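## Task

Pick up the small yellow sponge that is on the desk and set it down on this room's counter. The sponge must stay on the counter without the robot holding or pressing it at the end. The robot must not tip over or finish leaning.

## Robot and tools

ROBOT. A simulated Rainbow Robotics RB-Y1: a wheeled base (two drive wheels, two rear casters; 0.66 m long, 0.58 m wide, front edge 0.10 m ahead of the drive axle), a folding torso (squat, shift, pitch, yaw), a head with pan and tilt, and two 7-joint arms, each with a parallel gripper. Cameras: head_camera (896x504), left_wrist_camera and right_wrist_camera (644x364). Each arm carries up to 3 kg.

FRAMES. Base frame: origin on the floor between the drive wheels, x forward, y left, z up. The result reports chest, left_hand and right_hand in this frame; a hand point is the centre between its finger pads, fingers along its -z, closing along its x. Printed hand positions can be off, more so at full reach. base_odometry is the base frame at scene start, from wheel turns only (slip counts as travel); heading is positive to the left, -3.142 to 3.142.

execute_actions. Arguments: "actions" (a list holding one action, or empty to just get state and images) and optional "cameras" (list of head_camera, left_wrist_camera, right_wrist_camera or "all"; omitted or null means all, [] means none). An action may hold:
- "base": exactly one of {"translate_m": d}, a relative straight drive from the current spot in metres, -3 to 3, forward positive; or {"rotate_rad": d}, a relative in-place turn in radians, -3.2 to 3.2, left (counter-clockwise from above) positive. No sideways motion. A drive needing over 8.667 s is refused.
- "joints": one flat dict of absolute joint targets by name, covering both arms, torso, head and grippers together (radians, grippers in metres). Ranges: torso_squat_rad 0 to 1.2 (more = lower chest); torso_shift_rad -0.3 to 0.6 (positive = hips forward); torso_pitch_rad -0.2 to 1.4 (positive = lean forward); torso_yaw_rad -1.5 to 1.5 (positive left). Left arm: shoulder_pitch -2.356 to 2.356 (negative raises forward), shoulder_roll 0 to 3.141 (positive lifts outward left), shoulder_yaw -2.094 to 2.094, elbow -2.617 to 0.01 (negative bends), forearm_roll -3.141 to 3.141, wrist_pitch -1.57 to 1.919 (negative tips hand forward), hand_roll -2.705 to 2.705. Right arm: same, except right_shoulder_roll_rad is -3.141 to 0 (negative lifts outward right); yaw and roll signs match the left. Grippers left_gripper_m / right_gripper_m 0 to 0.1 m opening. head_pan_rad -0.523 to 0.523, head_tilt_rad -0.35 to 1.57 (positive looks down). Done tolerance is ±0.02 rad, ±0.004 m for grippers.
- "speeds": caps for this action only: translate_m 0.05 to 0.4 m/s, rotate_rad 0.1 to 1.509 rad/s.
- "min_time_s": 0.1 to 8, the minimum duration of each arm/head motion.
All motions in one action start at once. Unknown keys or out-of-range values reject the whole call. A joint or base left out may still be pushing toward an older target. Torso combined limits: squat+shift <= 1.52; squat-shift+pitch <= 1.57; shift+0.5pitch-0.4squat <= 0.7; shift+0.3pitch-0.5squat <= 0.39; breaking one leaves commanded torso joints "off_target" partway.

wait: {"seconds": 0 to 10}; returns state and images without new commands. zoom_image: {"camera", "region": [x0,y0,x1,y1]} in pixels of that camera's latest full image, at most 504x504. read_manual: only licence texts. finished_scene: {"scene": n}, ends the current scene for good and reports success; call it only after the object rests on the counter and the gripper has let go and moved off.

RESULTS. base_status and joint_status give each motion's outcome: "done"; "off_target" (resting short, maybe still pushing); "contact_stop" (arm or torso hit something firm; whole group—torso, or one arm's seven joints—stops and drops its targets); "time_out"; "stopped_with_arm" (torso halted by an arm's contact); "limit_stop_at_<name>", with "limit_stop_at_own_body" meaning a guard halted motion before the arm hit the robot itself—move arm and torso apart. "joint command not followed" plus a "cause:" line means an arm's targets were withheld (self or arm-to-arm collision risk); the gripper still acts, and withheld targets may be retried later. on_its_own lists uncommanded parts; "held at" is a held target, not the actual position. After a stop, first back off the arm(s), then the torso, each in its own action. Base "done" only means the wheels turned. When gripping, command an opening at least 0.005 m narrower than the object; "off_target" then is expected. MOTOR HOT warns at 65 °C; at 80 °C an OVER-TEMPERATURE FAULT brakes the arm and skips the rest of the call—resend targets afterward. A torque fault halts everything for 10 s.

AVOID. The base does not stop at furniture and may keep shoving it; a bent leg can reach past the base front and push the robot backward unseen. Never let the arms strike or press each other, grippers included. Do not carry heavy loads far in front of the wheels (tipping). No dropping, slamming or hard pushing; the robot must stay upright and level. Loose objects may be nudged now and then by outside forces.

Each tool is called as a command line: name --argument value for each argument, lists and objects as JSON in quotes; but a table of rows of numbers goes row by row, as --pt "numbers of a row", without its own name.

## Session

execute_actions --actions '[]'

Scene clock: 0.00 s.
base_odometry: x=+0.000 y=+0.000 heading=+0.000 (m, m, rad; odometry frame)
base_status: not commanded
joint_positions: torso_squat_rad=+0.350 torso_shift_rad=-0.001 torso_pitch_rad=-0.001 torso_yaw_rad=+0.001 left_shoulder_pitch_rad=-0.001 left_shoulder_roll_rad=+0.047 left_shoulder_yaw_rad=-0.041 left_elbow_rad=-0.140 left_forearm_roll_rad=+0.048 left_wrist_pitch_rad=-0.016 left_hand_roll_rad=+0.041 left_gripper_m=+0.100 right_shoulder_pitch_rad=-0.010 right_shoulder_roll_rad=-0.056 right_shoulder_yaw_rad=-0.043 right_elbow_rad=-0.134 right_forearm_roll_rad=-0.011 right_wrist_pitch_rad=-0.048 right_hand_roll_rad=-0.002 right_gripper_m=+0.100 head_pan_rad=+0.000 head_tilt_rad=+0.400
joint_status: not commanded
chest: x=-0.2289 y=+0.0009 z=+1.2475 quat_wxyz=(+1.000, -0.001, -0.001, +0.000) (m; base frame)
left_hand: x=-0.1552 y=+0.2526 z=+0.5665 quat_wxyz=(+0.996, +0.018, -0.080, +0.022) (m; base frame)
right_hand: x=-0.1451 y=-0.2659 z=+0.5695 quat_wxyz=(+0.995, -0.030, -0.097, -0.023) (m; base frame)
pictures: head_camera, left_wrist_camera, right_wrist_camera
Images, in order (width x height): head_camera 896x504, left_wrist_camera 644x364, right_wrist_camera 644x364.

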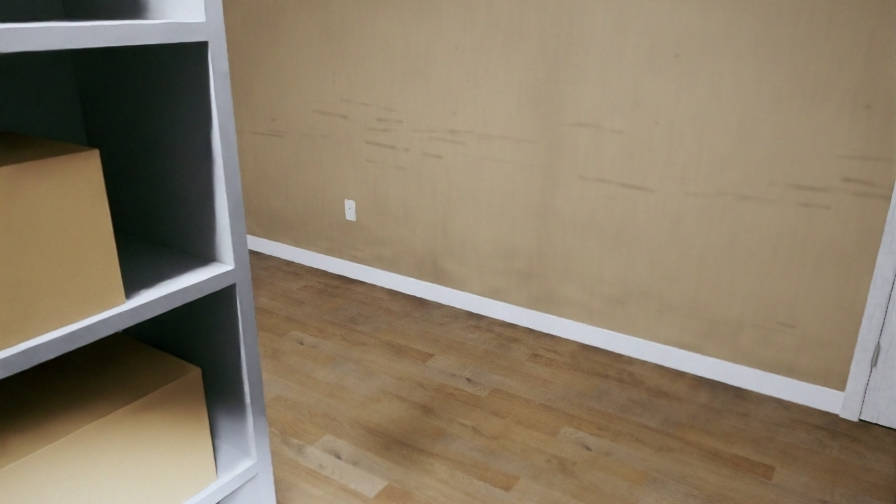

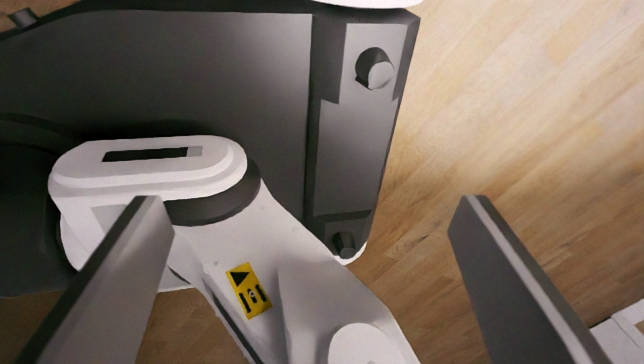

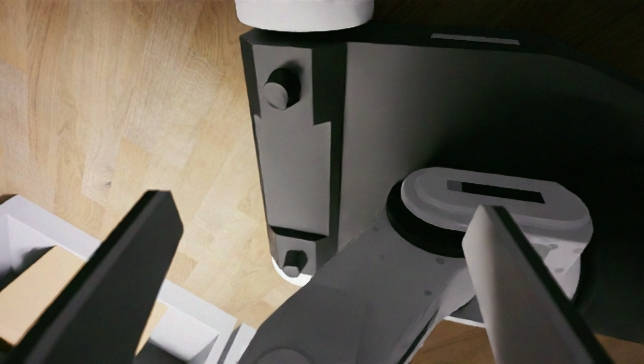

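execute_actions --actions '[{"joints": {"head_pan_rad": -0.52, "torso_yaw_rad": -0.6, "head_tilt_rad": 0.3}}]' --cameras '["head_camera"]'

Scene clock: 14.53 s.
base_odometry: x=+0.000 y=+0.000 heading=+0.000 (m, m, rad; odometry frame)
base_status: not commanded
joint_positions: torso_squat_rad=+0.350 torso_shift_rad=-0.001 torso_pitch_rad=-0.001 torso_yaw_rad=-0.600 left_shoulder_pitch_rad=-0.001 left_shoulder_roll_rad=+0.047 left_shoulder_yaw_rad=-0.041 left_elbow_rad=-0.140 left_forearm_roll_rad=+0.048 left_wrist_pitch_rad=-0.016 left_hand_roll_rad=+0.041 left_gripper_m=+0.100 right_shoulder_pitch_rad=-0.010 right_shoulder_roll_rad=-0.056 right_shoulder_yaw_rad=-0.043 right_elbow_rad=-0.134 right_forearm_roll_rad=-0.011 right_wrist_pitch_rad=-0.048 right_hand_roll_rad=-0.002 right_gripper_m=+0.100 head_pan_rad=-0.520 head_tilt_rad=+0.300
joint_status: all done
chest: x=-0.2289 y=+0.0009 z=+1.2475 quat_wxyz=(+0.955, -0.001, -0.001, -0.296) (m; base frame)
left_hand: x=-0.0251 y=+0.1671 z=+0.5667 quat_wxyz=(+0.958, -0.006, -0.082, -0.274) (m; base frame)
right_hand: x=-0.3099 y=-0.2663 z=+0.5693 quat_wxyz=(+0.943, -0.057, -0.084, -0.316) (m; base frame)
pictures: head_camera
camera_calibration (this result's frames):
head_camera: T_world_to_cam=[[-0.893741, -0.448579, 0.00184216, -0.200914], [-0.105153, 0.205509, -0.97299, 1.44225], [0.436084, -0.869795, -0.230841, 0.358113], [0, 0, 0, 1]] pos_world=[-0.184076, -0.0750371, 1.48634]
Images, in order (width x height): head_camera 896x504.

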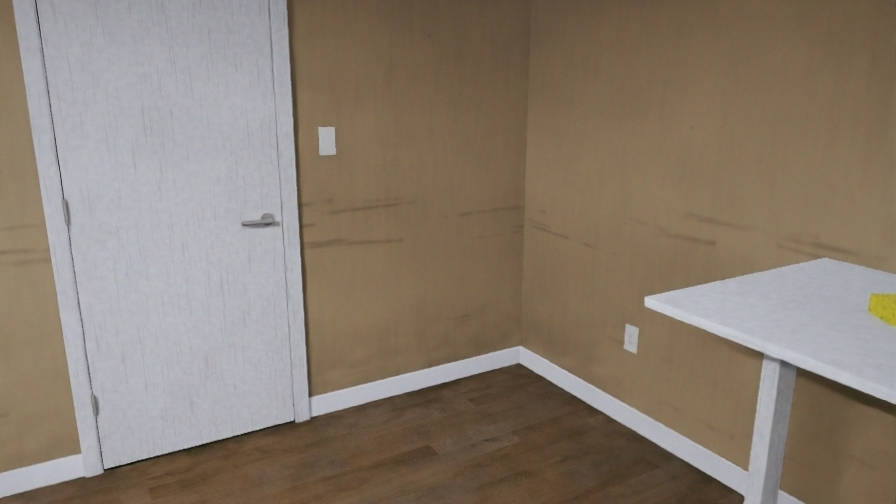

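execute_actions --actions '[{"joints": {"head_pan_rad": -0.52, "torso_yaw_rad": -1.3, "head_tilt_rad": 0.45}}]' --cameras '["head_camera"]'

Scene clock: 25.77 s.
base_odometry: x=+0.000 y=+0.000 heading=+0.000 (m, m, rad; odometry frame)
base_status: not commanded
joint_positions: torso_squat_rad=+0.350 torso_shift_rad=-0.001 torso_pitch_rad=-0.001 torso_yaw_rad=-1.205 left_shoulder_pitch_rad=-0.002 left_shoulder_roll_rad=+0.047 left_shoulder_yaw_rad=-0.041 left_elbow_rad=-0.140 left_forearm_roll_rad=+0.048 left_wrist_pitch_rad=-0.016 left_hand_roll_rad=+0.041 left_gripper_m=+0.100 right_shoulder_pitch_rad=-0.009 right_shoulder_roll_rad=-0.056 right_shoulder_yaw_rad=-0.043 right_elbow_rad=-0.133 right_forearm_roll_rad=-0.011 right_wrist_pitch_rad=-0.048 right_hand_roll_rad=-0.002 right_gripper_m=+0.100 head_pan_rad=-0.520 head_tilt_rad=+0.450
joint_status: torso_yaw_rad limit_stop_at_own_body (moved -0.605 of -0.700); the others done
on_its_own: torso_yaw_rad is held at -1.205, not at your -1.300, since a limit_stop_at_own_body
chest: x=-0.2289 y=+0.0009 z=+1.2475 quat_wxyz=(+0.824, +0.000, -0.001, -0.567) (m; base frame)
left_hand: x=+0.0340 y=+0.0216 z=+0.5670 quat_wxyz=(+0.833, -0.030, -0.077, -0.547) (m; base frame)
right_hand: x=-0.4469 y=-0.1724 z=+0.5690 quat_wxyz=(+0.806, -0.079, -0.063, -0.583) (m; base frame)
pictures: head_camera
camera_calibration (this result's frames):
head_camera: T_world_to_cam=[[-0.990239, 0.139373, -0.00130586, -0.21915], [0.0533303, 0.37022, -0.927412, 1.41513], [-0.128773, -0.918429, -0.374039, 0.436876], [0, 0, 0, 1]] pos_world=[-0.236223, -0.0921268, 1.47553]
Images, in order (width x height): head_camera 896x504.

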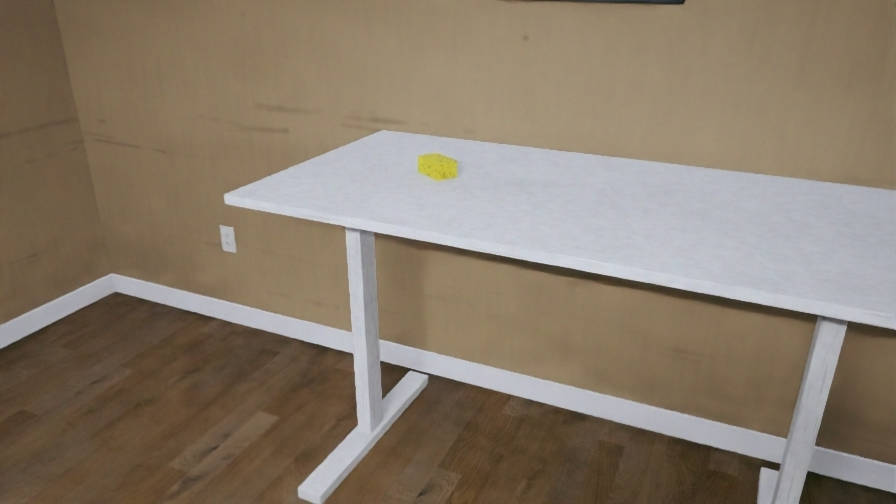

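execute_actions --actions '[{"base": {"rotate_rad": -1.05}, "joints": {"torso_yaw_rad": -1.15, "head_tilt_rad": 0.35}}]' --cameras '["head_camera"]'

Scene clock: 90.17 s.
base_odometry: x=+0.000 y=+0.000 heading=-1.049 (m, m, rad; odometry frame)
base_status: done
joint_positions: torso_squat_rad=+0.350 torso_shift_rad=-0.001 torso_pitch_rad=-0.001 torso_yaw_rad=-1.150 left_shoulder_pitch_rad=-0.002 left_shoulder_roll_rad=+0.047 left_shoulder_yaw_rad=-0.041 left_elbow_rad=-0.140 left_forearm_roll_rad=+0.048 left_wrist_pitch_rad=-0.016 left_hand_roll_rad=+0.041 left_gripper_m=+0.100 right_shoulder_pitch_rad=-0.010 right_shoulder_roll_rad=-0.056 right_shoulder_yaw_rad=-0.043 right_elbow_rad=-0.134 right_forearm_roll_rad=-0.011 right_wrist_pitch_rad=-0.048 right_hand_roll_rad=-0.002 right_gripper_m=+0.100 head_pan_rad=-0.520 head_tilt_rad=+0.350
joint_status: all done
chest: x=-0.2289 y=+0.0009 z=+1.2475 quat_wxyz=(+0.839, +0.000, -0.001, -0.544) (m; base frame)
left_hand: x=+0.0324 y=+0.0362 z=+0.5670 quat_wxyz=(+0.848, -0.028, -0.078, -0.524) (m; base frame)
right_hand: x=-0.4370 y=-0.1844 z=+0.5690 quat_wxyz=(+0.822, -0.077, -0.065, -0.561) (m; base frame)
pictures: head_camera
camera_calibration (this result's frames):
head_camera: T_world_to_cam=[[-0.996413, 0.0846214, 0.000213646, -0.222702], [0.023456, 0.278618, -0.960116, 1.45393], [-0.0813059, -0.956667, -0.279603, 0.310485], [0, 0, 0, 1]] pos_world=[-0.230762, -0.0892129, 1.4828]
Images, in order (width x height): head_camera 896x504.

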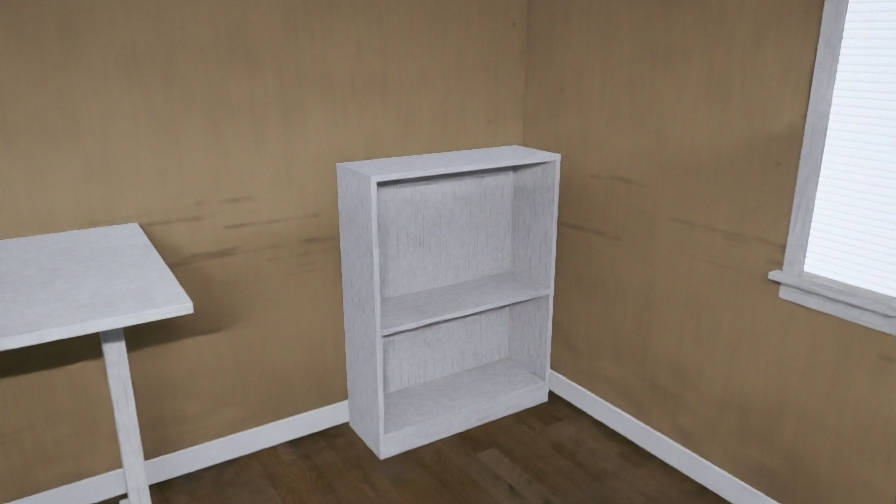

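execute_actions --actions '[{"base": {"rotate_rad": -1.1}}]' --cameras '["head_camera"]'

Scene clock: 97.63 s.
base_odometry: x=+0.000 y=+0.000 heading=-2.148 (m, m, rad; odometry frame)
base_status: done
joint_positions: torso_squat_rad=+0.350 torso_shift_rad=-0.001 torso_pitch_rad=-0.001 torso_yaw_rad=-1.150 left_shoulder_pitch_rad=-0.002 left_shoulder_roll_rad=+0.047 left_shoulder_yaw_rad=-0.041 left_elbow_rad=-0.140 left_forearm_roll_rad=+0.048 left_wrist_pitch_rad=-0.016 left_hand_roll_rad=+0.041 left_gripper_m=+0.100 right_shoulder_pitch_rad=-0.010 right_shoulder_roll_rad=-0.056 right_shoulder_yaw_rad=-0.043 right_elbow_rad=-0.134 right_forearm_roll_rad=-0.011 right_wrist_pitch_rad=-0.048 right_hand_roll_rad=-0.002 right_gripper_m=+0.100 head_pan_rad=-0.520 head_tilt_rad=+0.350
joint_status: not commanded
chest: x=-0.2289 y=+0.0009 z=+1.2475 quat_wxyz=(+0.839, +0.000, -0.001, -0.544) (m; base frame)
left_hand: x=+0.0324 y=+0.0362 z=+0.5670 quat_wxyz=(+0.848, -0.028, -0.078, -0.524) (m; base frame)
right_hand: x=-0.4370 y=-0.1844 z=+0.5690 quat_wxyz=(+0.822, -0.077, -0.065, -0.561) (m; base frame)
pictures: head_camera
camera_calibration (this result's frames):
head_camera: T_world_to_cam=[[-0.996413, 0.0846219, 0.000214289, -0.222702], [0.0234561, 0.278624, -0.960114, 1.45393], [-0.0813064, -0.956665, -0.27961, 0.310488], [0, 0, 0, 1]] pos_world=[-0.230762, -0.0892204, 1.4828]
Images, in order (width x height): head_camera 896x504.

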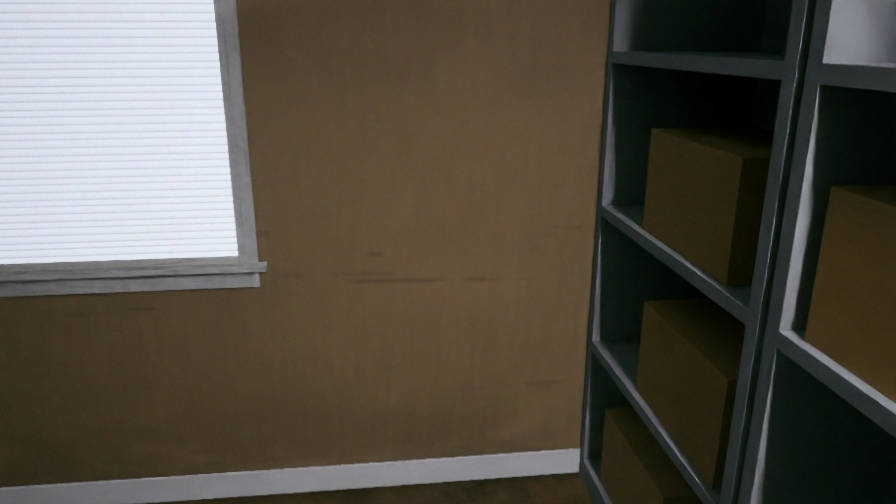

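execute_actions --actions '[{"base": {"rotate_rad": 0.22}, "joints": {"torso_yaw_rad": 0.0, "torso_squat_rad": 0.2, "head_pan_rad": 0.1, "head_tilt_rad": 0.45, "left_shoulder_pitch_rad": -1.0, "left_shoulder_roll_rad": 0.155, "left_shoulder_yaw_rad": 0.292, "left_elbow_rad": -1.2, "left_forearm_roll_rad": 0.0, "left_wrist_pitch_rad": 1.77, "left_hand_roll_rad": 0.0}}]' --cameras '["head_camera", "left_wrist_camera"]'

Scene clock: 184.47 s.
base_odometry: x=+0.000 y=+0.000 heading=-1.930 (m, m, rad; odometry frame)
base_status: done
joint_positions: torso_squat_rad=+0.200 torso_shift_rad=-0.001 torso_pitch_rad=-0.001 torso_yaw_rad=+0.000 left_shoulder_pitch_rad=-1.000 left_shoulder_roll_rad=+0.155 left_shoulder_yaw_rad=+0.292 left_elbow_rad=-1.200 left_forearm_roll_rad=+0.000 left_wrist_pitch_rad=+1.770 left_hand_roll_rad=+0.000 left_gripper_m=+0.100 right_shoulder_pitch_rad=-0.010 right_shoulder_roll_rad=-0.056 right_shoulder_yaw_rad=-0.043 right_elbow_rad=-0.134 right_forearm_roll_rad=-0.011 right_wrist_pitch_rad=-0.048 right_hand_roll_rad=-0.002 right_gripper_m=+0.100 head_pan_rad=+0.100 head_tilt_rad=+0.450
joint_status: all done
chest: x=-0.2288 y=+0.0008 z=+1.2760 quat_wxyz=(+1.000, -0.001, +0.000, +0.000) (m; base frame)
left_hand: x=+0.3354 y=+0.2207 z=+1.1328 quat_wxyz=(+0.980, -0.001, -0.200, +0.000) (m; base frame)
right_hand: x=-0.1453 y=-0.2660 z=+0.5979 quat_wxyz=(+0.995, -0.030, -0.096, -0.023) (m; base frame)
pictures: head_camera, left_wrist_camera
camera_calibration (this result's frames):
head_camera: T_world_to_cam=[[0.114254, -0.99345, 0.00151929, 0.0178923], [-0.372005, -0.0442012, -0.927178, 1.34526], [0.921172, 0.105368, -0.374619, 0.685262], [0, 0, 0, 1]] pos_world=[-0.132846, 0.00503211, 1.50398]
left_wrist_camera: T_world_to_cam=[[0.905914, 0.023726, 0.422797, -0.787037], [-0.264565, -0.747873, 0.608844, -0.40208], [0.330644, -0.663418, -0.671232, 0.883673], [0, 0, 0, 1]] pos_world=[0.31443, 0.304213, 1.17071]
Images, in order (width x height): head_camera 896x504, left_wrist_camera 644x364.

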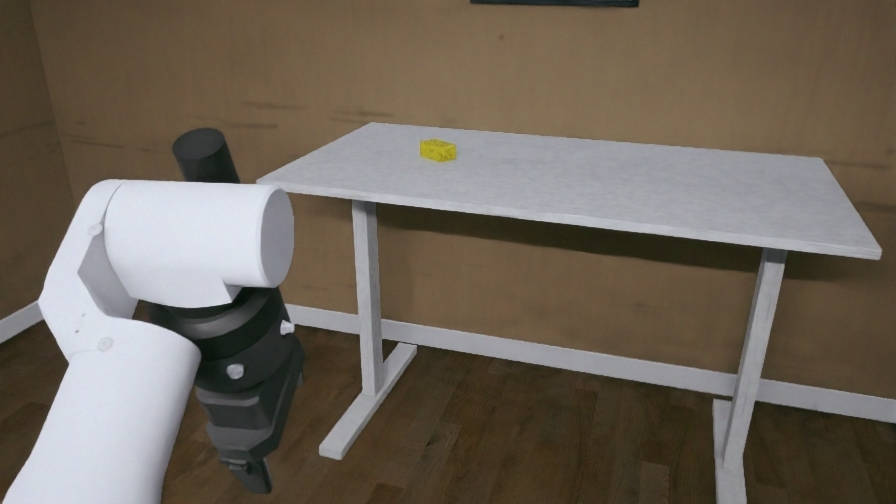

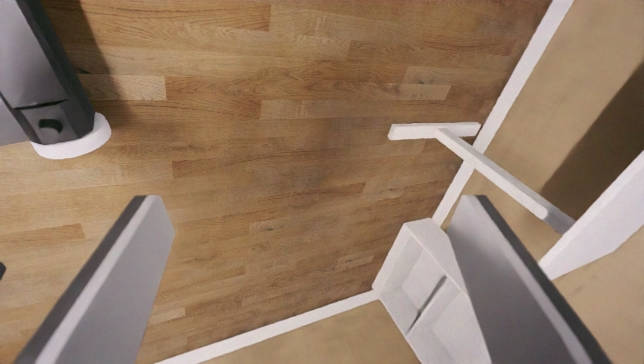

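zoom_image --camera "head_camera" --region '[250, 100, 650, 325]'

zoom_image --camera "head_camera" --region '[396, 120, 896, 504]'

Region (250, 100, 650, 325) of head_camera's 896x504 image, scaled by 1.260, with more detail than that image has; it fills the top 284 rows of this view, and the rest is white.

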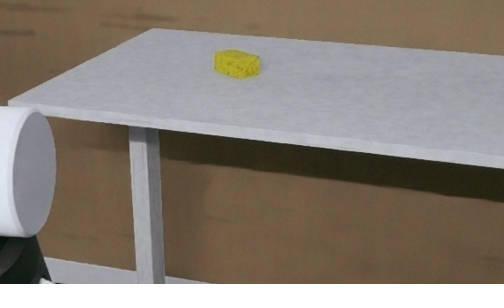

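Region (396, 120, 896, 504) of head_camera's 896x504 image, scaled by 1.008, with more detail than that image has; it fills the top 387 rows of this view, and the rest is white.

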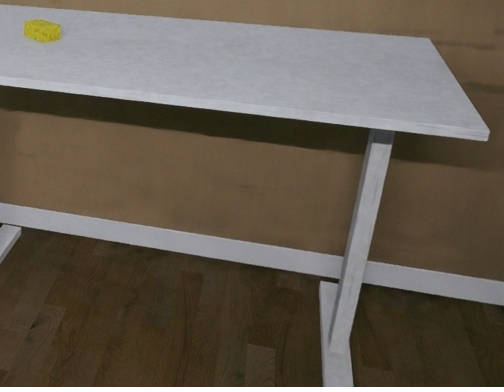

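execute_actions --actions '[{"base": {"translate_m": 1.05}, "joints": {"torso_pitch_rad": 0.3, "head_pan_rad": 0.15, "head_tilt_rad": 0.3, "left_shoulder_pitch_rad": -1.371, "left_shoulder_roll_rad": 0.277, "left_shoulder_yaw_rad": 0.342, "left_elbow_rad": -1.064, "left_forearm_roll_rad": 0.0, "left_wrist_pitch_rad": 1.723, "left_hand_roll_rad": 0.0}}]' --cameras '["head_camera", "left_wrist_camera"]'

Scene clock: 280.50 s.
base_odometry: x=-0.370 y=-0.982 heading=-1.931 (m, m, rad; odometry frame)
base_status: done
joint_positions: torso_squat_rad=+0.200 torso_shift_rad=-0.001 torso_pitch_rad=+0.300 torso_yaw_rad=+0.000 left_shoulder_pitch_rad=-1.371 left_shoulder_roll_rad=+0.277 left_shoulder_yaw_rad=+0.342 left_elbow_rad=-1.064 left_forearm_roll_rad=+0.000 left_wrist_pitch_rad=+1.723 left_hand_roll_rad=+0.000 left_gripper_m=+0.100 right_shoulder_pitch_rad=-0.010 right_shoulder_roll_rad=-0.056 right_shoulder_yaw_rad=-0.043 right_elbow_rad=-0.134 right_forearm_roll_rad=-0.011 right_wrist_pitch_rad=-0.048 right_hand_roll_rad=-0.002 right_gripper_m=+0.100 head_pan_rad=+0.150 head_tilt_rad=+0.300
joint_status: all done
chest: x=-0.1371 y=+0.0008 z=+1.2621 quat_wxyz=(+0.989, -0.001, +0.150, +0.000) (m; base frame)
left_hand: x=+0.4661 y=+0.2207 z=+1.1250 quat_wxyz=(+0.980, -0.001, -0.198, +0.000) (m; base frame)
right_hand: x=-0.2583 y=-0.2660 z=+0.5898 quat_wxyz=(+0.998, -0.033, +0.054, -0.019) (m; base frame)
pictures: head_camera, left_wrist_camera
camera_calibration (this result's frames):
head_camera: T_world_to_cam=[[0.157155, -0.986551, -0.0449265, 0.0704178], [-0.506476, -0.0414597, -0.861257, 1.27091], [0.847811, 0.158105, -0.50618, 0.722112], [0, 0, 0, 1]] pos_world=[0.0204055, 0.00799276, 1.46326]
left_wrist_camera: T_world_to_cam=[[0.907331, 0.0237974, 0.419744, -0.899356], [-0.262461, -0.747881, 0.609744, -0.36468], [0.328429, -0.663406, -0.67233, 0.837508], [0, 0, 0, 1]] pos_world=[0.445238, 0.304273, 1.16294]
Images, in order (width x height): head_camera 896x504, left_wrist_camera 644x364.

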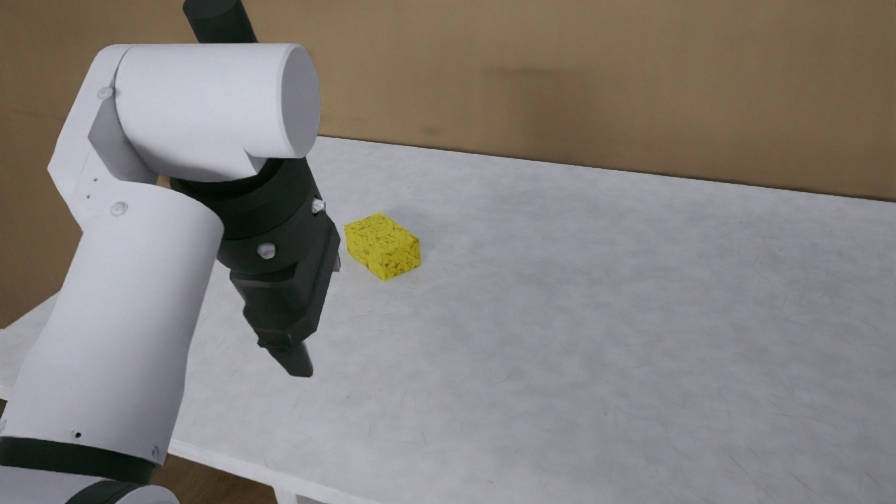

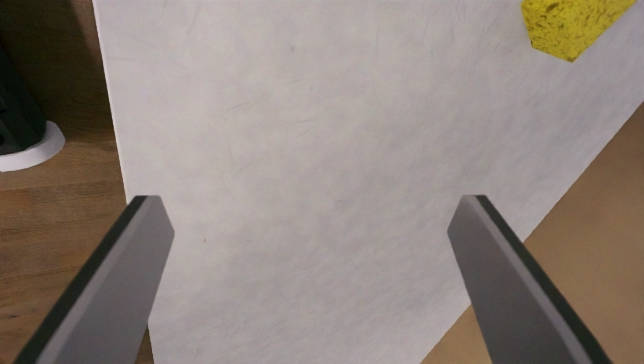

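zoom_image --camera "head_camera" --region '[330, 195, 450, 295]'

Region (330, 195, 450, 295) of head_camera's 896x504 image, scaled by 4.200, with more detail than that image has.

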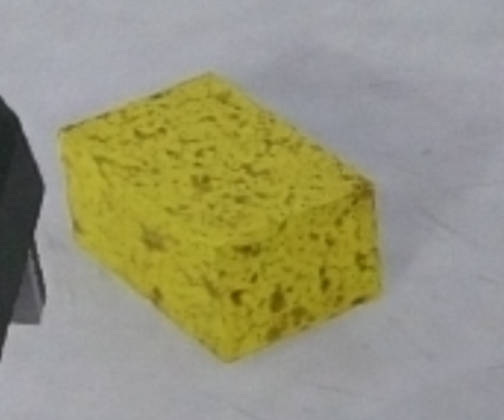

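zoom_image --camera "left_wrist_camera" --region '[484, 0, 644, 100]'

Region (484, 0, 644, 100) of left_wrist_camera's 644x364 image, scaled by 3.150, with more detail than that image has; it fills the top 315 rows of this view, and the rest is white.

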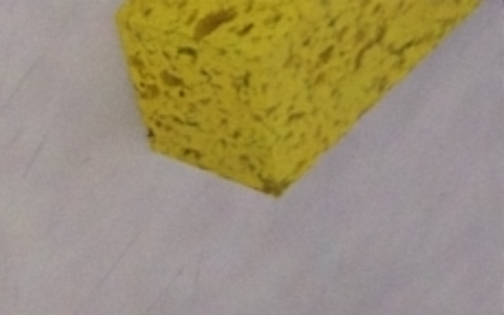

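execute_actions --actions '[{"base": {"translate_m": 0.33}, "joints": {"torso_pitch_rad": 0.45, "torso_squat_rad": 0.05, "torso_yaw_rad": 0.06, "head_pan_rad": 0.3, "head_tilt_rad": 0.55, "left_shoulder_pitch_rad": -1.585, "left_shoulder_roll_rad": 0.354, "left_shoulder_yaw_rad": 0.349, "left_elbow_rad": -0.824, "left_forearm_roll_rad": 0.0, "left_wrist_pitch_rad": 1.90, "left_hand_roll_rad": -0.80, "right_shoulder_pitch_rad": 0.25}, "speeds": {"translate_m": 0.25}}]' --cameras '["head_camera", "left_wrist_camera"]'

Scene clock: 402.83 s.
base_odometry: x=-0.487 y=-1.291 heading=-1.933 (m, m, rad; odometry frame)
base_status: done
joint_positions: torso_squat_rad=+0.050 torso_shift_rad=-0.001 torso_pitch_rad=+0.450 torso_yaw_rad=+0.060 left_shoulder_pitch_rad=-1.584 left_shoulder_roll_rad=+0.354 left_shoulder_yaw_rad=+0.349 left_elbow_rad=-0.824 left_forearm_roll_rad=+0.000 left_wrist_pitch_rad=+1.900 left_hand_roll_rad=-0.800 left_gripper_m=+0.100 right_shoulder_pitch_rad=+0.250 right_shoulder_roll_rad=-0.056 right_shoulder_yaw_rad=-0.043 right_elbow_rad=-0.134 right_forearm_roll_rad=-0.011 right_wrist_pitch_rad=-0.048 right_hand_roll_rad=-0.002 right_gripper_m=+0.100 head_pan_rad=+0.300 head_tilt_rad=+0.550
joint_status: all done
chest: x=-0.0939 y=+0.0008 z=+1.2582 quat_wxyz=(+0.974, +0.006, +0.223, +0.029) (m; base frame)
left_hand: x=+0.4536 y=+0.2551 z=+1.0856 quat_wxyz=(+0.931, +0.024, -0.022, -0.365) (m; base frame)
right_hand: x=-0.4694 y=-0.2708 z=+0.6898 quat_wxyz=(+0.967, -0.044, +0.248, -0.025) (m; base frame)
pictures: head_camera, left_wrist_camera
camera_calibration (this result's frames):
head_camera: T_world_to_cam=[[0.3289, -0.93086, -0.159139, 0.22077], [-0.775904, -0.170304, -0.607429, 0.932026], [0.538329, 0.32326, -0.77827, 1.04592], [0, 0, 0, 1]] pos_world=[0.0875, 0.0261284, 1.41528]
left_wrist_camera: T_world_to_cam=[[0.74616, -0.663109, 0.059432, -0.232825], [-0.549845, -0.563446, 0.616602, -0.242384], [-0.375388, -0.492762, -0.785028, 1.23603], [0, 0, 0, 1]] pos_world=[0.504441, 0.318109, 1.13361]
Images, in order (width x height): head_camera 896x504, left_wrist_camera 644x364.

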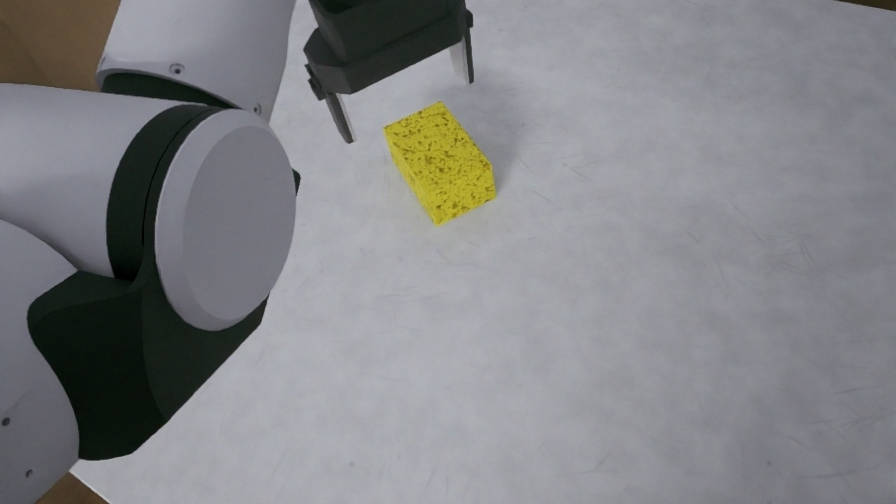

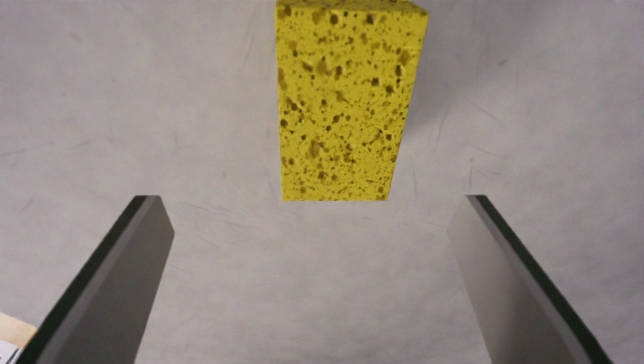

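zoom_image --camera "left_wrist_camera" --region '[100, 0, 540, 300]'

Region (100, 0, 540, 300) of left_wrist_camera's 644x364 image, scaled by 1.145, with more detail than that image has; it fills the top 344 rows of this view, and the rest is white.

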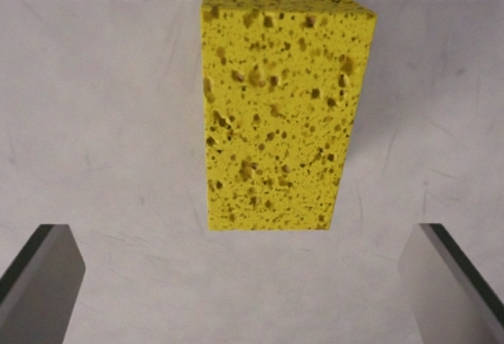

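execute_actions --actions '[{"joints": {"torso_yaw_rad": 0.042, "left_shoulder_pitch_rad": -1.532, "left_shoulder_roll_rad": 0.335, "left_shoulder_yaw_rad": 0.349, "left_elbow_rad": -0.571, "left_forearm_roll_rad": 0.0, "left_wrist_pitch_rad": 1.57, "left_hand_roll_rad": -0.81}, "min_time_s": 1.2}]' --cameras '["head_camera", "left_wrist_camera"]'

Scene clock: 498.73 s.
base_odometry: x=-0.487 y=-1.291 heading=-1.933 (m, m, rad; odometry frame)
base_status: not commanded
joint_positions: torso_squat_rad=+0.050 torso_shift_rad=-0.001 torso_pitch_rad=+0.450 torso_yaw_rad=+0.042 left_shoulder_pitch_rad=-1.532 left_shoulder_roll_rad=+0.335 left_shoulder_yaw_rad=+0.349 left_elbow_rad=-0.571 left_forearm_roll_rad=+0.000 left_wrist_pitch_rad=+1.570 left_hand_roll_rad=-0.810 left_gripper_m=+0.100 right_shoulder_pitch_rad=+0.250 right_shoulder_roll_rad=-0.056 right_shoulder_yaw_rad=-0.043 right_elbow_rad=-0.134 right_forearm_roll_rad=-0.011 right_wrist_pitch_rad=-0.048 right_hand_roll_rad=-0.002 right_gripper_m=+0.100 head_pan_rad=+0.300 head_tilt_rad=+0.550
joint_status: all done
chest: x=-0.0939 y=+0.0008 z=+1.2582 quat_wxyz=(+0.975, +0.004, +0.223, +0.021) (m; base frame)
left_hand: x=+0.4661 y=+0.2471 z=+0.9908 quat_wxyz=(+0.926, +0.024, -0.033, -0.376) (m; base frame)
right_hand: x=-0.4738 y=-0.2691 z=+0.6919 quat_wxyz=(+0.967, -0.046, +0.248, -0.034) (m; base frame)
pictures: head_camera, left_wrist_camera
camera_calibration (this result's frames):
head_camera: T_world_to_cam=[[0.313835, -0.937257, -0.151843, 0.210185], [-0.778567, -0.162496, -0.606159, 0.930165], [0.543453, 0.308454, -0.780715, 1.0495], [0, 0, 0, 1]] pos_world=[0.0878795, 0.0244231, 1.4151]
left_wrist_camera: T_world_to_cam=[[0.727287, -0.681758, 0.079116, -0.247898], [-0.577152, -0.545133, 0.608051, -0.164867], [-0.371415, -0.48789, -0.789946, 1.16422], [0, 0, 0, 1]] pos_world=[0.517549, 0.309132, 1.03953]
Images, in order (width x height): head_camera 896x504, left_wrist_camera 644x364.

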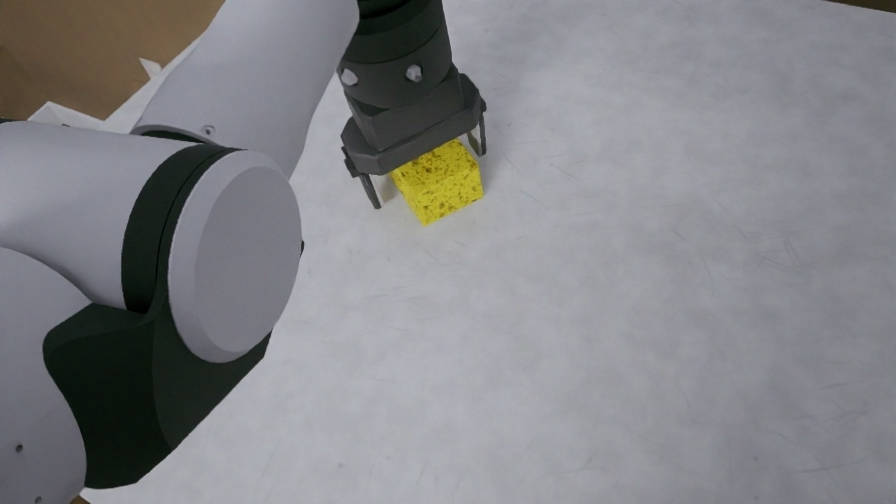

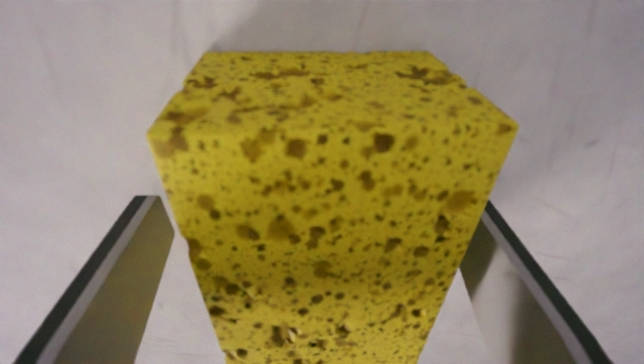

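execute_actions --actions '[{"joints": {"left_gripper_m": 0.048}}]' --cameras '["left_wrist_camera"]'

Scene clock: 507.53 s.
base_odometry: x=-0.487 y=-1.291 heading=-1.933 (m, m, rad; odometry frame)
base_status: not commanded
joint_positions: torso_squat_rad=+0.050 torso_shift_rad=-0.001 torso_pitch_rad=+0.450 torso_yaw_rad=+0.042 left_shoulder_pitch_rad=-1.532 left_shoulder_roll_rad=+0.335 left_shoulder_yaw_rad=+0.349 left_elbow_rad=-0.571 left_forearm_roll_rad=+0.000 left_wrist_pitch_rad=+1.570 left_hand_roll_rad=-0.810 left_gripper_m=+0.059 right_shoulder_pitch_rad=+0.250 right_shoulder_roll_rad=-0.056 right_shoulder_yaw_rad=-0.043 right_elbow_rad=-0.134 right_forearm_roll_rad=-0.011 right_wrist_pitch_rad=-0.048 right_hand_roll_rad=-0.002 right_gripper_m=+0.100 head_pan_rad=+0.300 head_tilt_rad=+0.550
joint_status: left_gripper_m off_target (ended at +0.059, target +0.048)
chest: x=-0.0939 y=+0.0008 z=+1.2582 quat_wxyz=(+0.975, +0.004, +0.223, +0.021) (m; base frame)
left_hand: x=+0.4661 y=+0.2471 z=+0.9908 quat_wxyz=(+0.926, +0.024, -0.033, -0.376) (m; base frame)
right_hand: x=-0.4738 y=-0.2691 z=+0.6919 quat_wxyz=(+0.967, -0.046, +0.248, -0.034) (m; base frame)
pictures: left_wrist_camera
camera_calibration (this result's frames):
left_wrist_camera: T_world_to_cam=[[0.727286, -0.681759, 0.0791196, -0.247902], [-0.577156, -0.545133, 0.608047, -0.164861], [-0.371411, -0.487889, -0.789948, 1.16422], [0, 0, 0, 1]] pos_world=[0.51755, 0.309131, 1.03953]
Images, in order (width x height): left_wrist_camera 644x364.

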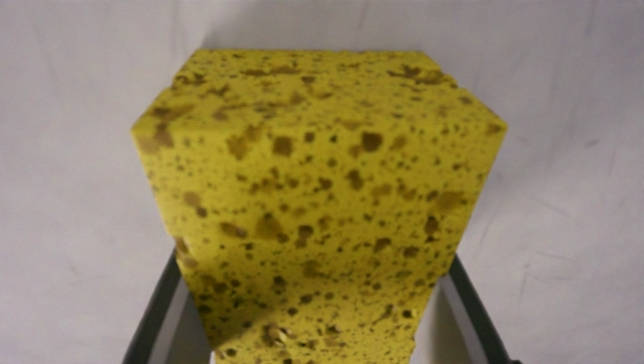

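execute_actions --actions '[{"base": {"translate_m": -0.75}, "joints": {"torso_pitch_rad": 0.0, "torso_yaw_rad": 0.0, "left_shoulder_pitch_rad": -1.0, "left_shoulder_roll_rad": 0.155, "left_shoulder_yaw_rad": 0.292, "left_elbow_rad": -1.2, "left_wrist_pitch_rad": 1.85, "right_shoulder_pitch_rad": 0.0, "head_pan_rad": 0.3, "head_tilt_rad": 0.5, "left_gripper_m": 0.048}, "min_time_s": 2.6}]' --cameras '["head_camera", "left_wrist_camera"]'

Scene clock: 583.67 s.
base_odometry: x=-0.221 y=-0.590 heading=-1.936 (m, m, rad; odometry frame)
base_status: done
joint_positions: torso_squat_rad=+0.050 torso_shift_rad=-0.001 torso_pitch_rad=+0.000 torso_yaw_rad=+0.000 left_shoulder_pitch_rad=-1.000 left_shoulder_roll_rad=+0.155 left_shoulder_yaw_rad=+0.292 left_elbow_rad=-1.200 left_forearm_roll_rad=+0.000 left_wrist_pitch_rad=+1.850 left_hand_roll_rad=-0.810 left_gripper_m=+0.059 right_shoulder_pitch_rad=+0.000 right_shoulder_roll_rad=-0.056 right_shoulder_yaw_rad=-0.043 right_elbow_rad=-0.134 right_forearm_roll_rad=-0.011 right_wrist_pitch_rad=-0.048 right_hand_roll_rad=-0.002 right_gripper_m=+0.100 head_pan_rad=+0.300 head_tilt_rad=+0.500
joint_status: left_gripper_m off_target (ended at +0.059, target +0.048); the others done
chest: x=-0.2286 y=+0.0009 z=+1.2891 quat_wxyz=(+1.000, -0.001, +0.000, +0.000) (m; base frame)
left_hand: x=+0.3183 y=+0.2208 z=+1.1389 quat_wxyz=(+0.907, +0.062, -0.147, -0.389) (m; base frame)
right_hand: x=-0.1528 y=-0.2662 z=+0.6102 quat_wxyz=(+0.995, -0.030, -0.091, -0.025) (m; base frame)
pictures: head_camera, left_wrist_camera
camera_calibration (this result's frames):
head_camera: T_world_to_cam=[[0.309325, -0.950956, 0.000683255, 0.0593965], [-0.400715, -0.130995, -0.90679, 1.32131], [0.862407, 0.280219, -0.421583, 0.747416], [0, 0, 0, 1]] pos_world=[-0.133478, 0.0201295, 1.51321]
left_wrist_camera: T_world_to_cam=[[0.658924, -0.707046, 0.256719, -0.34492], [-0.72728, -0.511698, 0.457416, -0.142632], [-0.192052, -0.488109, -0.851391, 1.22639], [0, 0, 0, 1]] pos_world=[0.359074, 0.281755, 1.19793]
Images, in order (width x height): head_camera 896x504, left_wrist_camera 644x364.

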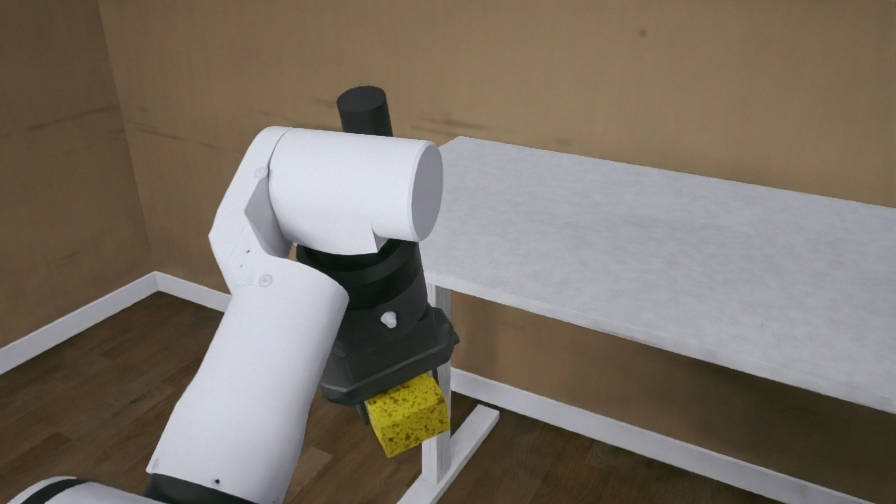

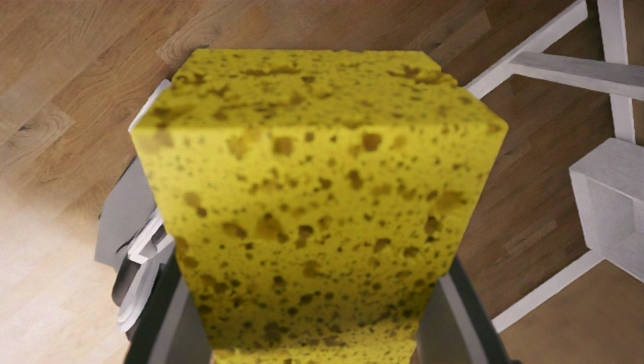

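execute_actions --actions '[{"base": {"rotate_rad": 2.2}, "joints": {"left_shoulder_pitch_rad": -0.3, "left_shoulder_roll_rad": 0.08, "left_shoulder_yaw_rad": 0.1, "left_elbow_rad": -1.4, "left_wrist_pitch_rad": 1.65, "head_pan_rad": 0.25, "head_tilt_rad": 0.35, "left_gripper_m": 0.048}, "min_time_s": 2.5}]' --cameras '["head_camera"]'

Scene clock: 602.57 s.
base_odometry: x=-0.221 y=-0.590 heading=+0.263 (m, m, rad; odometry frame)
base_status: done
joint_positions: torso_squat_rad=+0.050 torso_shift_rad=-0.001 torso_pitch_rad=+0.000 torso_yaw_rad=+0.000 left_shoulder_pitch_rad=-0.300 left_shoulder_roll_rad=+0.080 left_shoulder_yaw_rad=+0.100 left_elbow_rad=-1.400 left_forearm_roll_rad=+0.000 left_wrist_pitch_rad=+1.650 left_hand_roll_rad=-0.810 left_gripper_m=+0.059 right_shoulder_pitch_rad=+0.000 right_shoulder_roll_rad=-0.056 right_shoulder_yaw_rad=-0.043 right_elbow_rad=-0.134 right_forearm_roll_rad=-0.011 right_wrist_pitch_rad=-0.048 right_hand_roll_rad=-0.002 right_gripper_m=+0.100 head_pan_rad=+0.250 head_tilt_rad=+0.350
joint_status: left_gripper_m off_target (ended at +0.059, target +0.048); the others done
chest: x=-0.2287 y=+0.0009 z=+1.2891 quat_wxyz=(+1.000, -0.001, +0.000, +0.000) (m; base frame)
left_hand: x=+0.1465 y=+0.2575 z=+0.8834 quat_wxyz=(+0.922, +0.036, -0.006, -0.386) (m; base frame)
right_hand: x=-0.1528 y=-0.2662 z=+0.6102 quat_wxyz=(+0.995, -0.030, -0.091, -0.025) (m; base frame)
pictures: head_camera
camera_calibration (this result's frames):
head_camera: T_world_to_cam=[[0.261448, -0.965213, 0.00288549, 0.0462464], [-0.270744, -0.0762055, -0.95963, 1.42678], [0.926468, 0.250112, -0.28125, 0.551753], [0, 0, 0, 1]] pos_world=[-0.136979, 0.0153663, 1.52423]
Images, in order (width x height): head_camera 896x504.

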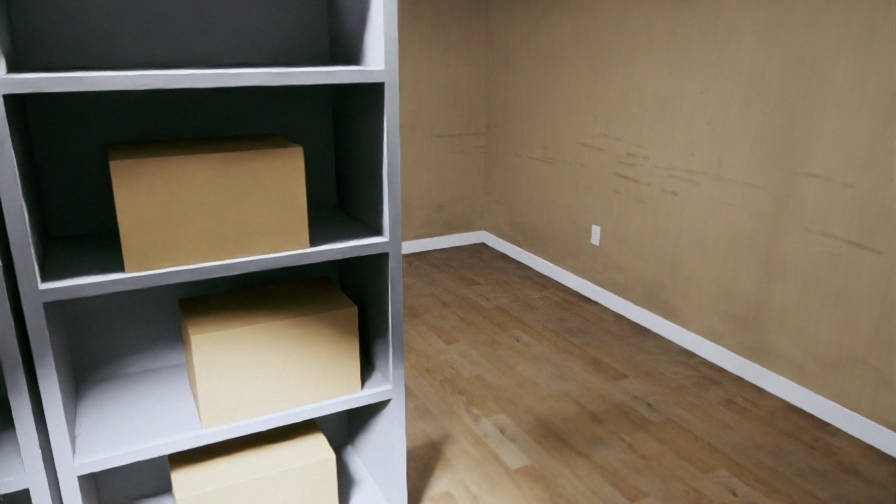

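execute_actions --actions '[{"base": {"translate_m": 2.3}, "joints": {"torso_yaw_rad": 0.3, "head_pan_rad": 0.52, "head_tilt_rad": 0.35, "left_gripper_m": 0.048}}]' --cameras '["head_camera"]'

Scene clock: 633.67 s.
base_odometry: x=+2.000 y=+0.010 heading=+0.265 (m, m, rad; odometry frame)
base_status: done
joint_positions: torso_squat_rad=+0.050 torso_shift_rad=-0.001 torso_pitch_rad=+0.000 torso_yaw_rad=+0.300 left_shoulder_pitch_rad=-0.300 left_shoulder_roll_rad=+0.080 left_shoulder_yaw_rad=+0.100 left_elbow_rad=-1.400 left_forearm_roll_rad=+0.000 left_wrist_pitch_rad=+1.650 left_hand_roll_rad=-0.810 left_gripper_m=+0.059 right_shoulder_pitch_rad=+0.000 right_shoulder_roll_rad=-0.056 right_shoulder_yaw_rad=-0.043 right_elbow_rad=-0.134 right_forearm_roll_rad=-0.011 right_wrist_pitch_rad=-0.048 right_hand_roll_rad=-0.002 right_gripper_m=+0.100 head_pan_rad=+0.520 head_tilt_rad=+0.350
joint_status: left_gripper_m off_target (ended at +0.059, target +0.048); the others done
chest: x=-0.2286 y=+0.0009 z=+1.2891 quat_wxyz=(+0.989, -0.001, +0.000, +0.149) (m; base frame)
left_hand: x=+0.0536 y=+0.3568 z=+0.8831 quat_wxyz=(+0.969, +0.036, +0.000, -0.244) (m; base frame)
right_hand: x=-0.0774 y=-0.2319 z=+0.6102 quat_wxyz=(+0.988, -0.016, -0.095, +0.124) (m; base frame)
pictures: head_camera
camera_calibration (this result's frames):
head_camera: T_world_to_cam=[[0.740919, -0.67159, 0.00237494, 0.150767], [-0.187737, -0.21051, -0.959396, 1.44495], [0.644821, 0.710389, -0.282053, 0.490113], [0, 0, 0, 1]] pos_world=[-0.156471, 0.0572596, 1.52416]
Images, in order (width x height): head_camera 896x504.

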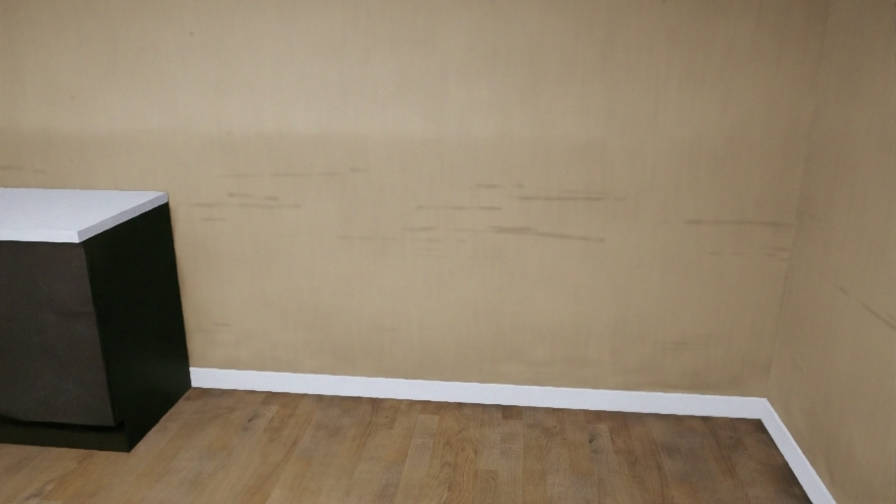

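execute_actions --actions '[{"base": {"rotate_rad": 1.35}, "joints": {"torso_yaw_rad": 0.0, "head_pan_rad": 0.1, "head_tilt_rad": 0.4, "left_gripper_m": 0.048}}]' --cameras '["head_camera"]'

Scene clock: 706.83 s.
base_odometry: x=+2.000 y=+0.010 heading=+1.614 (m, m, rad; odometry frame)
base_status: done
joint_positions: torso_squat_rad=+0.050 torso_shift_rad=-0.001 torso_pitch_rad=+0.000 torso_yaw_rad=+0.000 left_shoulder_pitch_rad=-0.300 left_shoulder_roll_rad=+0.080 left_shoulder_yaw_rad=+0.100 left_elbow_rad=-1.400 left_forearm_roll_rad=+0.000 left_wrist_pitch_rad=+1.650 left_hand_roll_rad=-0.810 left_gripper_m=+0.059 right_shoulder_pitch_rad=+0.000 right_shoulder_roll_rad=-0.056 right_shoulder_yaw_rad=-0.043 right_elbow_rad=-0.134 right_forearm_roll_rad=-0.011 right_wrist_pitch_rad=-0.048 right_hand_roll_rad=-0.002 right_gripper_m=+0.100 head_pan_rad=+0.100 head_tilt_rad=+0.400
joint_status: left_gripper_m off_target (ended at +0.059, target +0.048); the others done
chest: x=-0.2286 y=+0.0009 z=+1.2891 quat_wxyz=(+1.000, -0.001, +0.000, +0.000) (m; base frame)
left_hand: x=+0.1464 y=+0.2573 z=+0.8832 quat_wxyz=(+0.922, +0.036, -0.006, -0.386) (m; base frame)
right_hand: x=-0.1528 y=-0.2662 z=+0.6102 quat_wxyz=(+0.995, -0.030, -0.091, -0.025) (m; base frame)
pictures: head_camera
camera_calibration (this result's frames):
head_camera: T_world_to_cam=[[0.114221, -0.993453, 0.00219284, 0.0168704], [-0.326332, -0.0396043, -0.944425, 1.39265], [0.938329, 0.107158, -0.328719, 0.624925], [0, 0, 0, 1]] pos_world=[-0.133844, 0.00494957, 1.52065]
Images, in order (width x height): head_camera 896x504.

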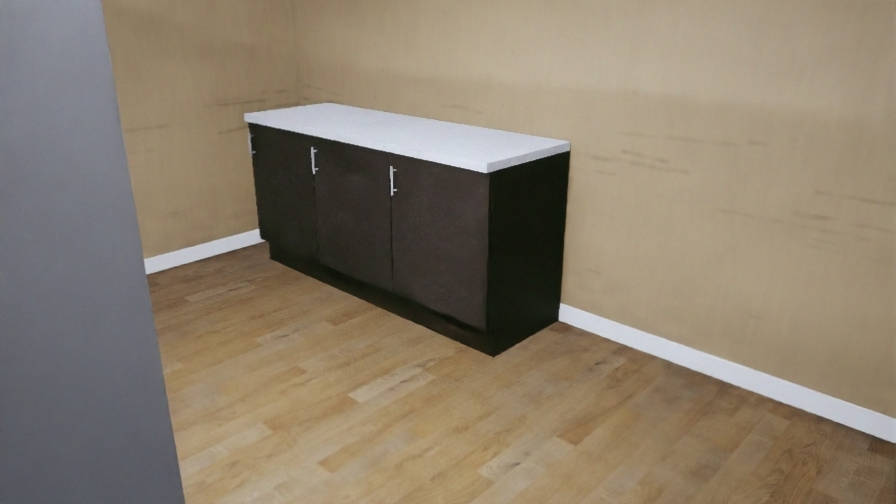

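execute_actions --actions '[{"base": {"translate_m": 1.8}, "joints": {"torso_pitch_rad": 0.45, "left_shoulder_pitch_rad": -1.585, "left_shoulder_roll_rad": 0.354, "left_shoulder_yaw_rad": 0.349, "left_elbow_rad": -0.824, "left_forearm_roll_rad": 0.0, "left_wrist_pitch_rad": 1.90, "left_hand_roll_rad": -0.81, "head_pan_rad": 0.0, "head_tilt_rad": 0.25, "left_gripper_m": 0.048}, "min_time_s": 4.5}]' --cameras '["head_camera", "left_wrist_camera"]'

Scene clock: 743.30 s.
base_odometry: x=+1.921 y=+1.808 heading=+1.615 (m, m, rad; odometry frame)
base_status: done
joint_positions: torso_squat_rad=+0.050 torso_shift_rad=-0.001 torso_pitch_rad=+0.450 torso_yaw_rad=+0.000 left_shoulder_pitch_rad=-1.584 left_shoulder_roll_rad=+0.354 left_shoulder_yaw_rad=+0.349 left_elbow_rad=-0.824 left_forearm_roll_rad=+0.000 left_wrist_pitch_rad=+1.900 left_hand_roll_rad=-0.810 left_gripper_m=+0.059 right_shoulder_pitch_rad=+0.000 right_shoulder_roll_rad=-0.056 right_shoulder_yaw_rad=-0.043 right_elbow_rad=-0.134 right_forearm_roll_rad=-0.011 right_wrist_pitch_rad=-0.048 right_hand_roll_rad=-0.002 right_gripper_m=+0.100 head_pan_rad=+0.000 head_tilt_rad=+0.250
joint_status: left_gripper_m off_target (ended at +0.059, target +0.048); the others done
chest: x=-0.0939 y=+0.0008 z=+1.2582 quat_wxyz=(+0.975, -0.001, +0.223, +0.000) (m; base frame)
left_hand: x=+0.4664 y=+0.2205 z=+1.0795 quat_wxyz=(+0.919, +0.011, -0.027, -0.394) (m; base frame)
right_hand: x=-0.3209 y=-0.2662 z=+0.6140 quat_wxyz=(+0.990, -0.035, +0.133, -0.018) (m; base frame)
pictures: head_camera, left_wrist_camera
camera_calibration (this result's frames):
head_camera: T_world_to_cam=[[0.014427, -0.999894, -0.00218445, -0.000548075], [-0.593164, -0.00679968, -0.805053, 1.21159], [0.804953, 0.0129102, -0.593199, 0.778826], [0, 0, 0, 1]] pos_world=[0.0917612, -0.0023644, 1.43739]
left_wrist_camera: T_world_to_cam=[[0.702249, -0.707765, 0.0769045, -0.253426], [-0.584257, -0.511214, 0.630321, -0.26133], [-0.406805, -0.487575, -0.772516, 1.21901], [0, 0, 0, 1]] pos_world=[0.521183, 0.281397, 1.12591]
Images, in order (width x height): head_camera 896x504, left_wrist_camera 644x364.

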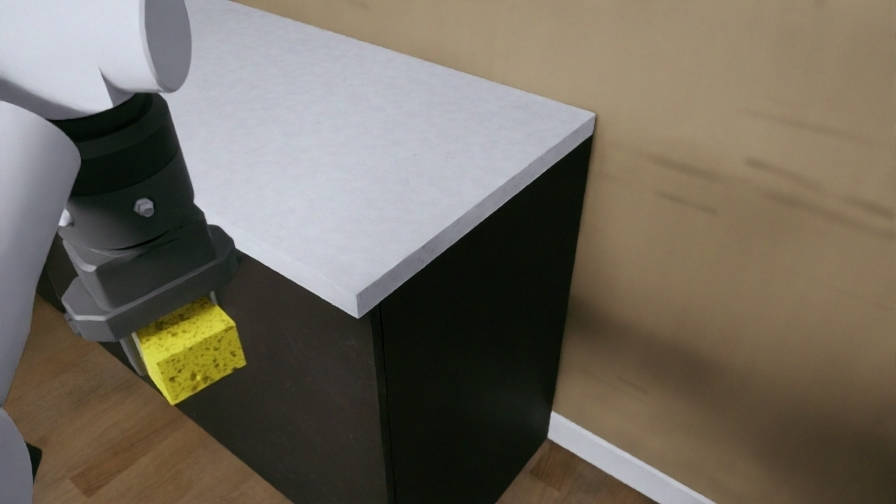

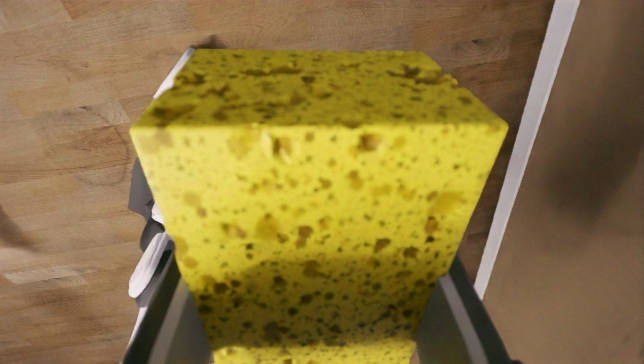

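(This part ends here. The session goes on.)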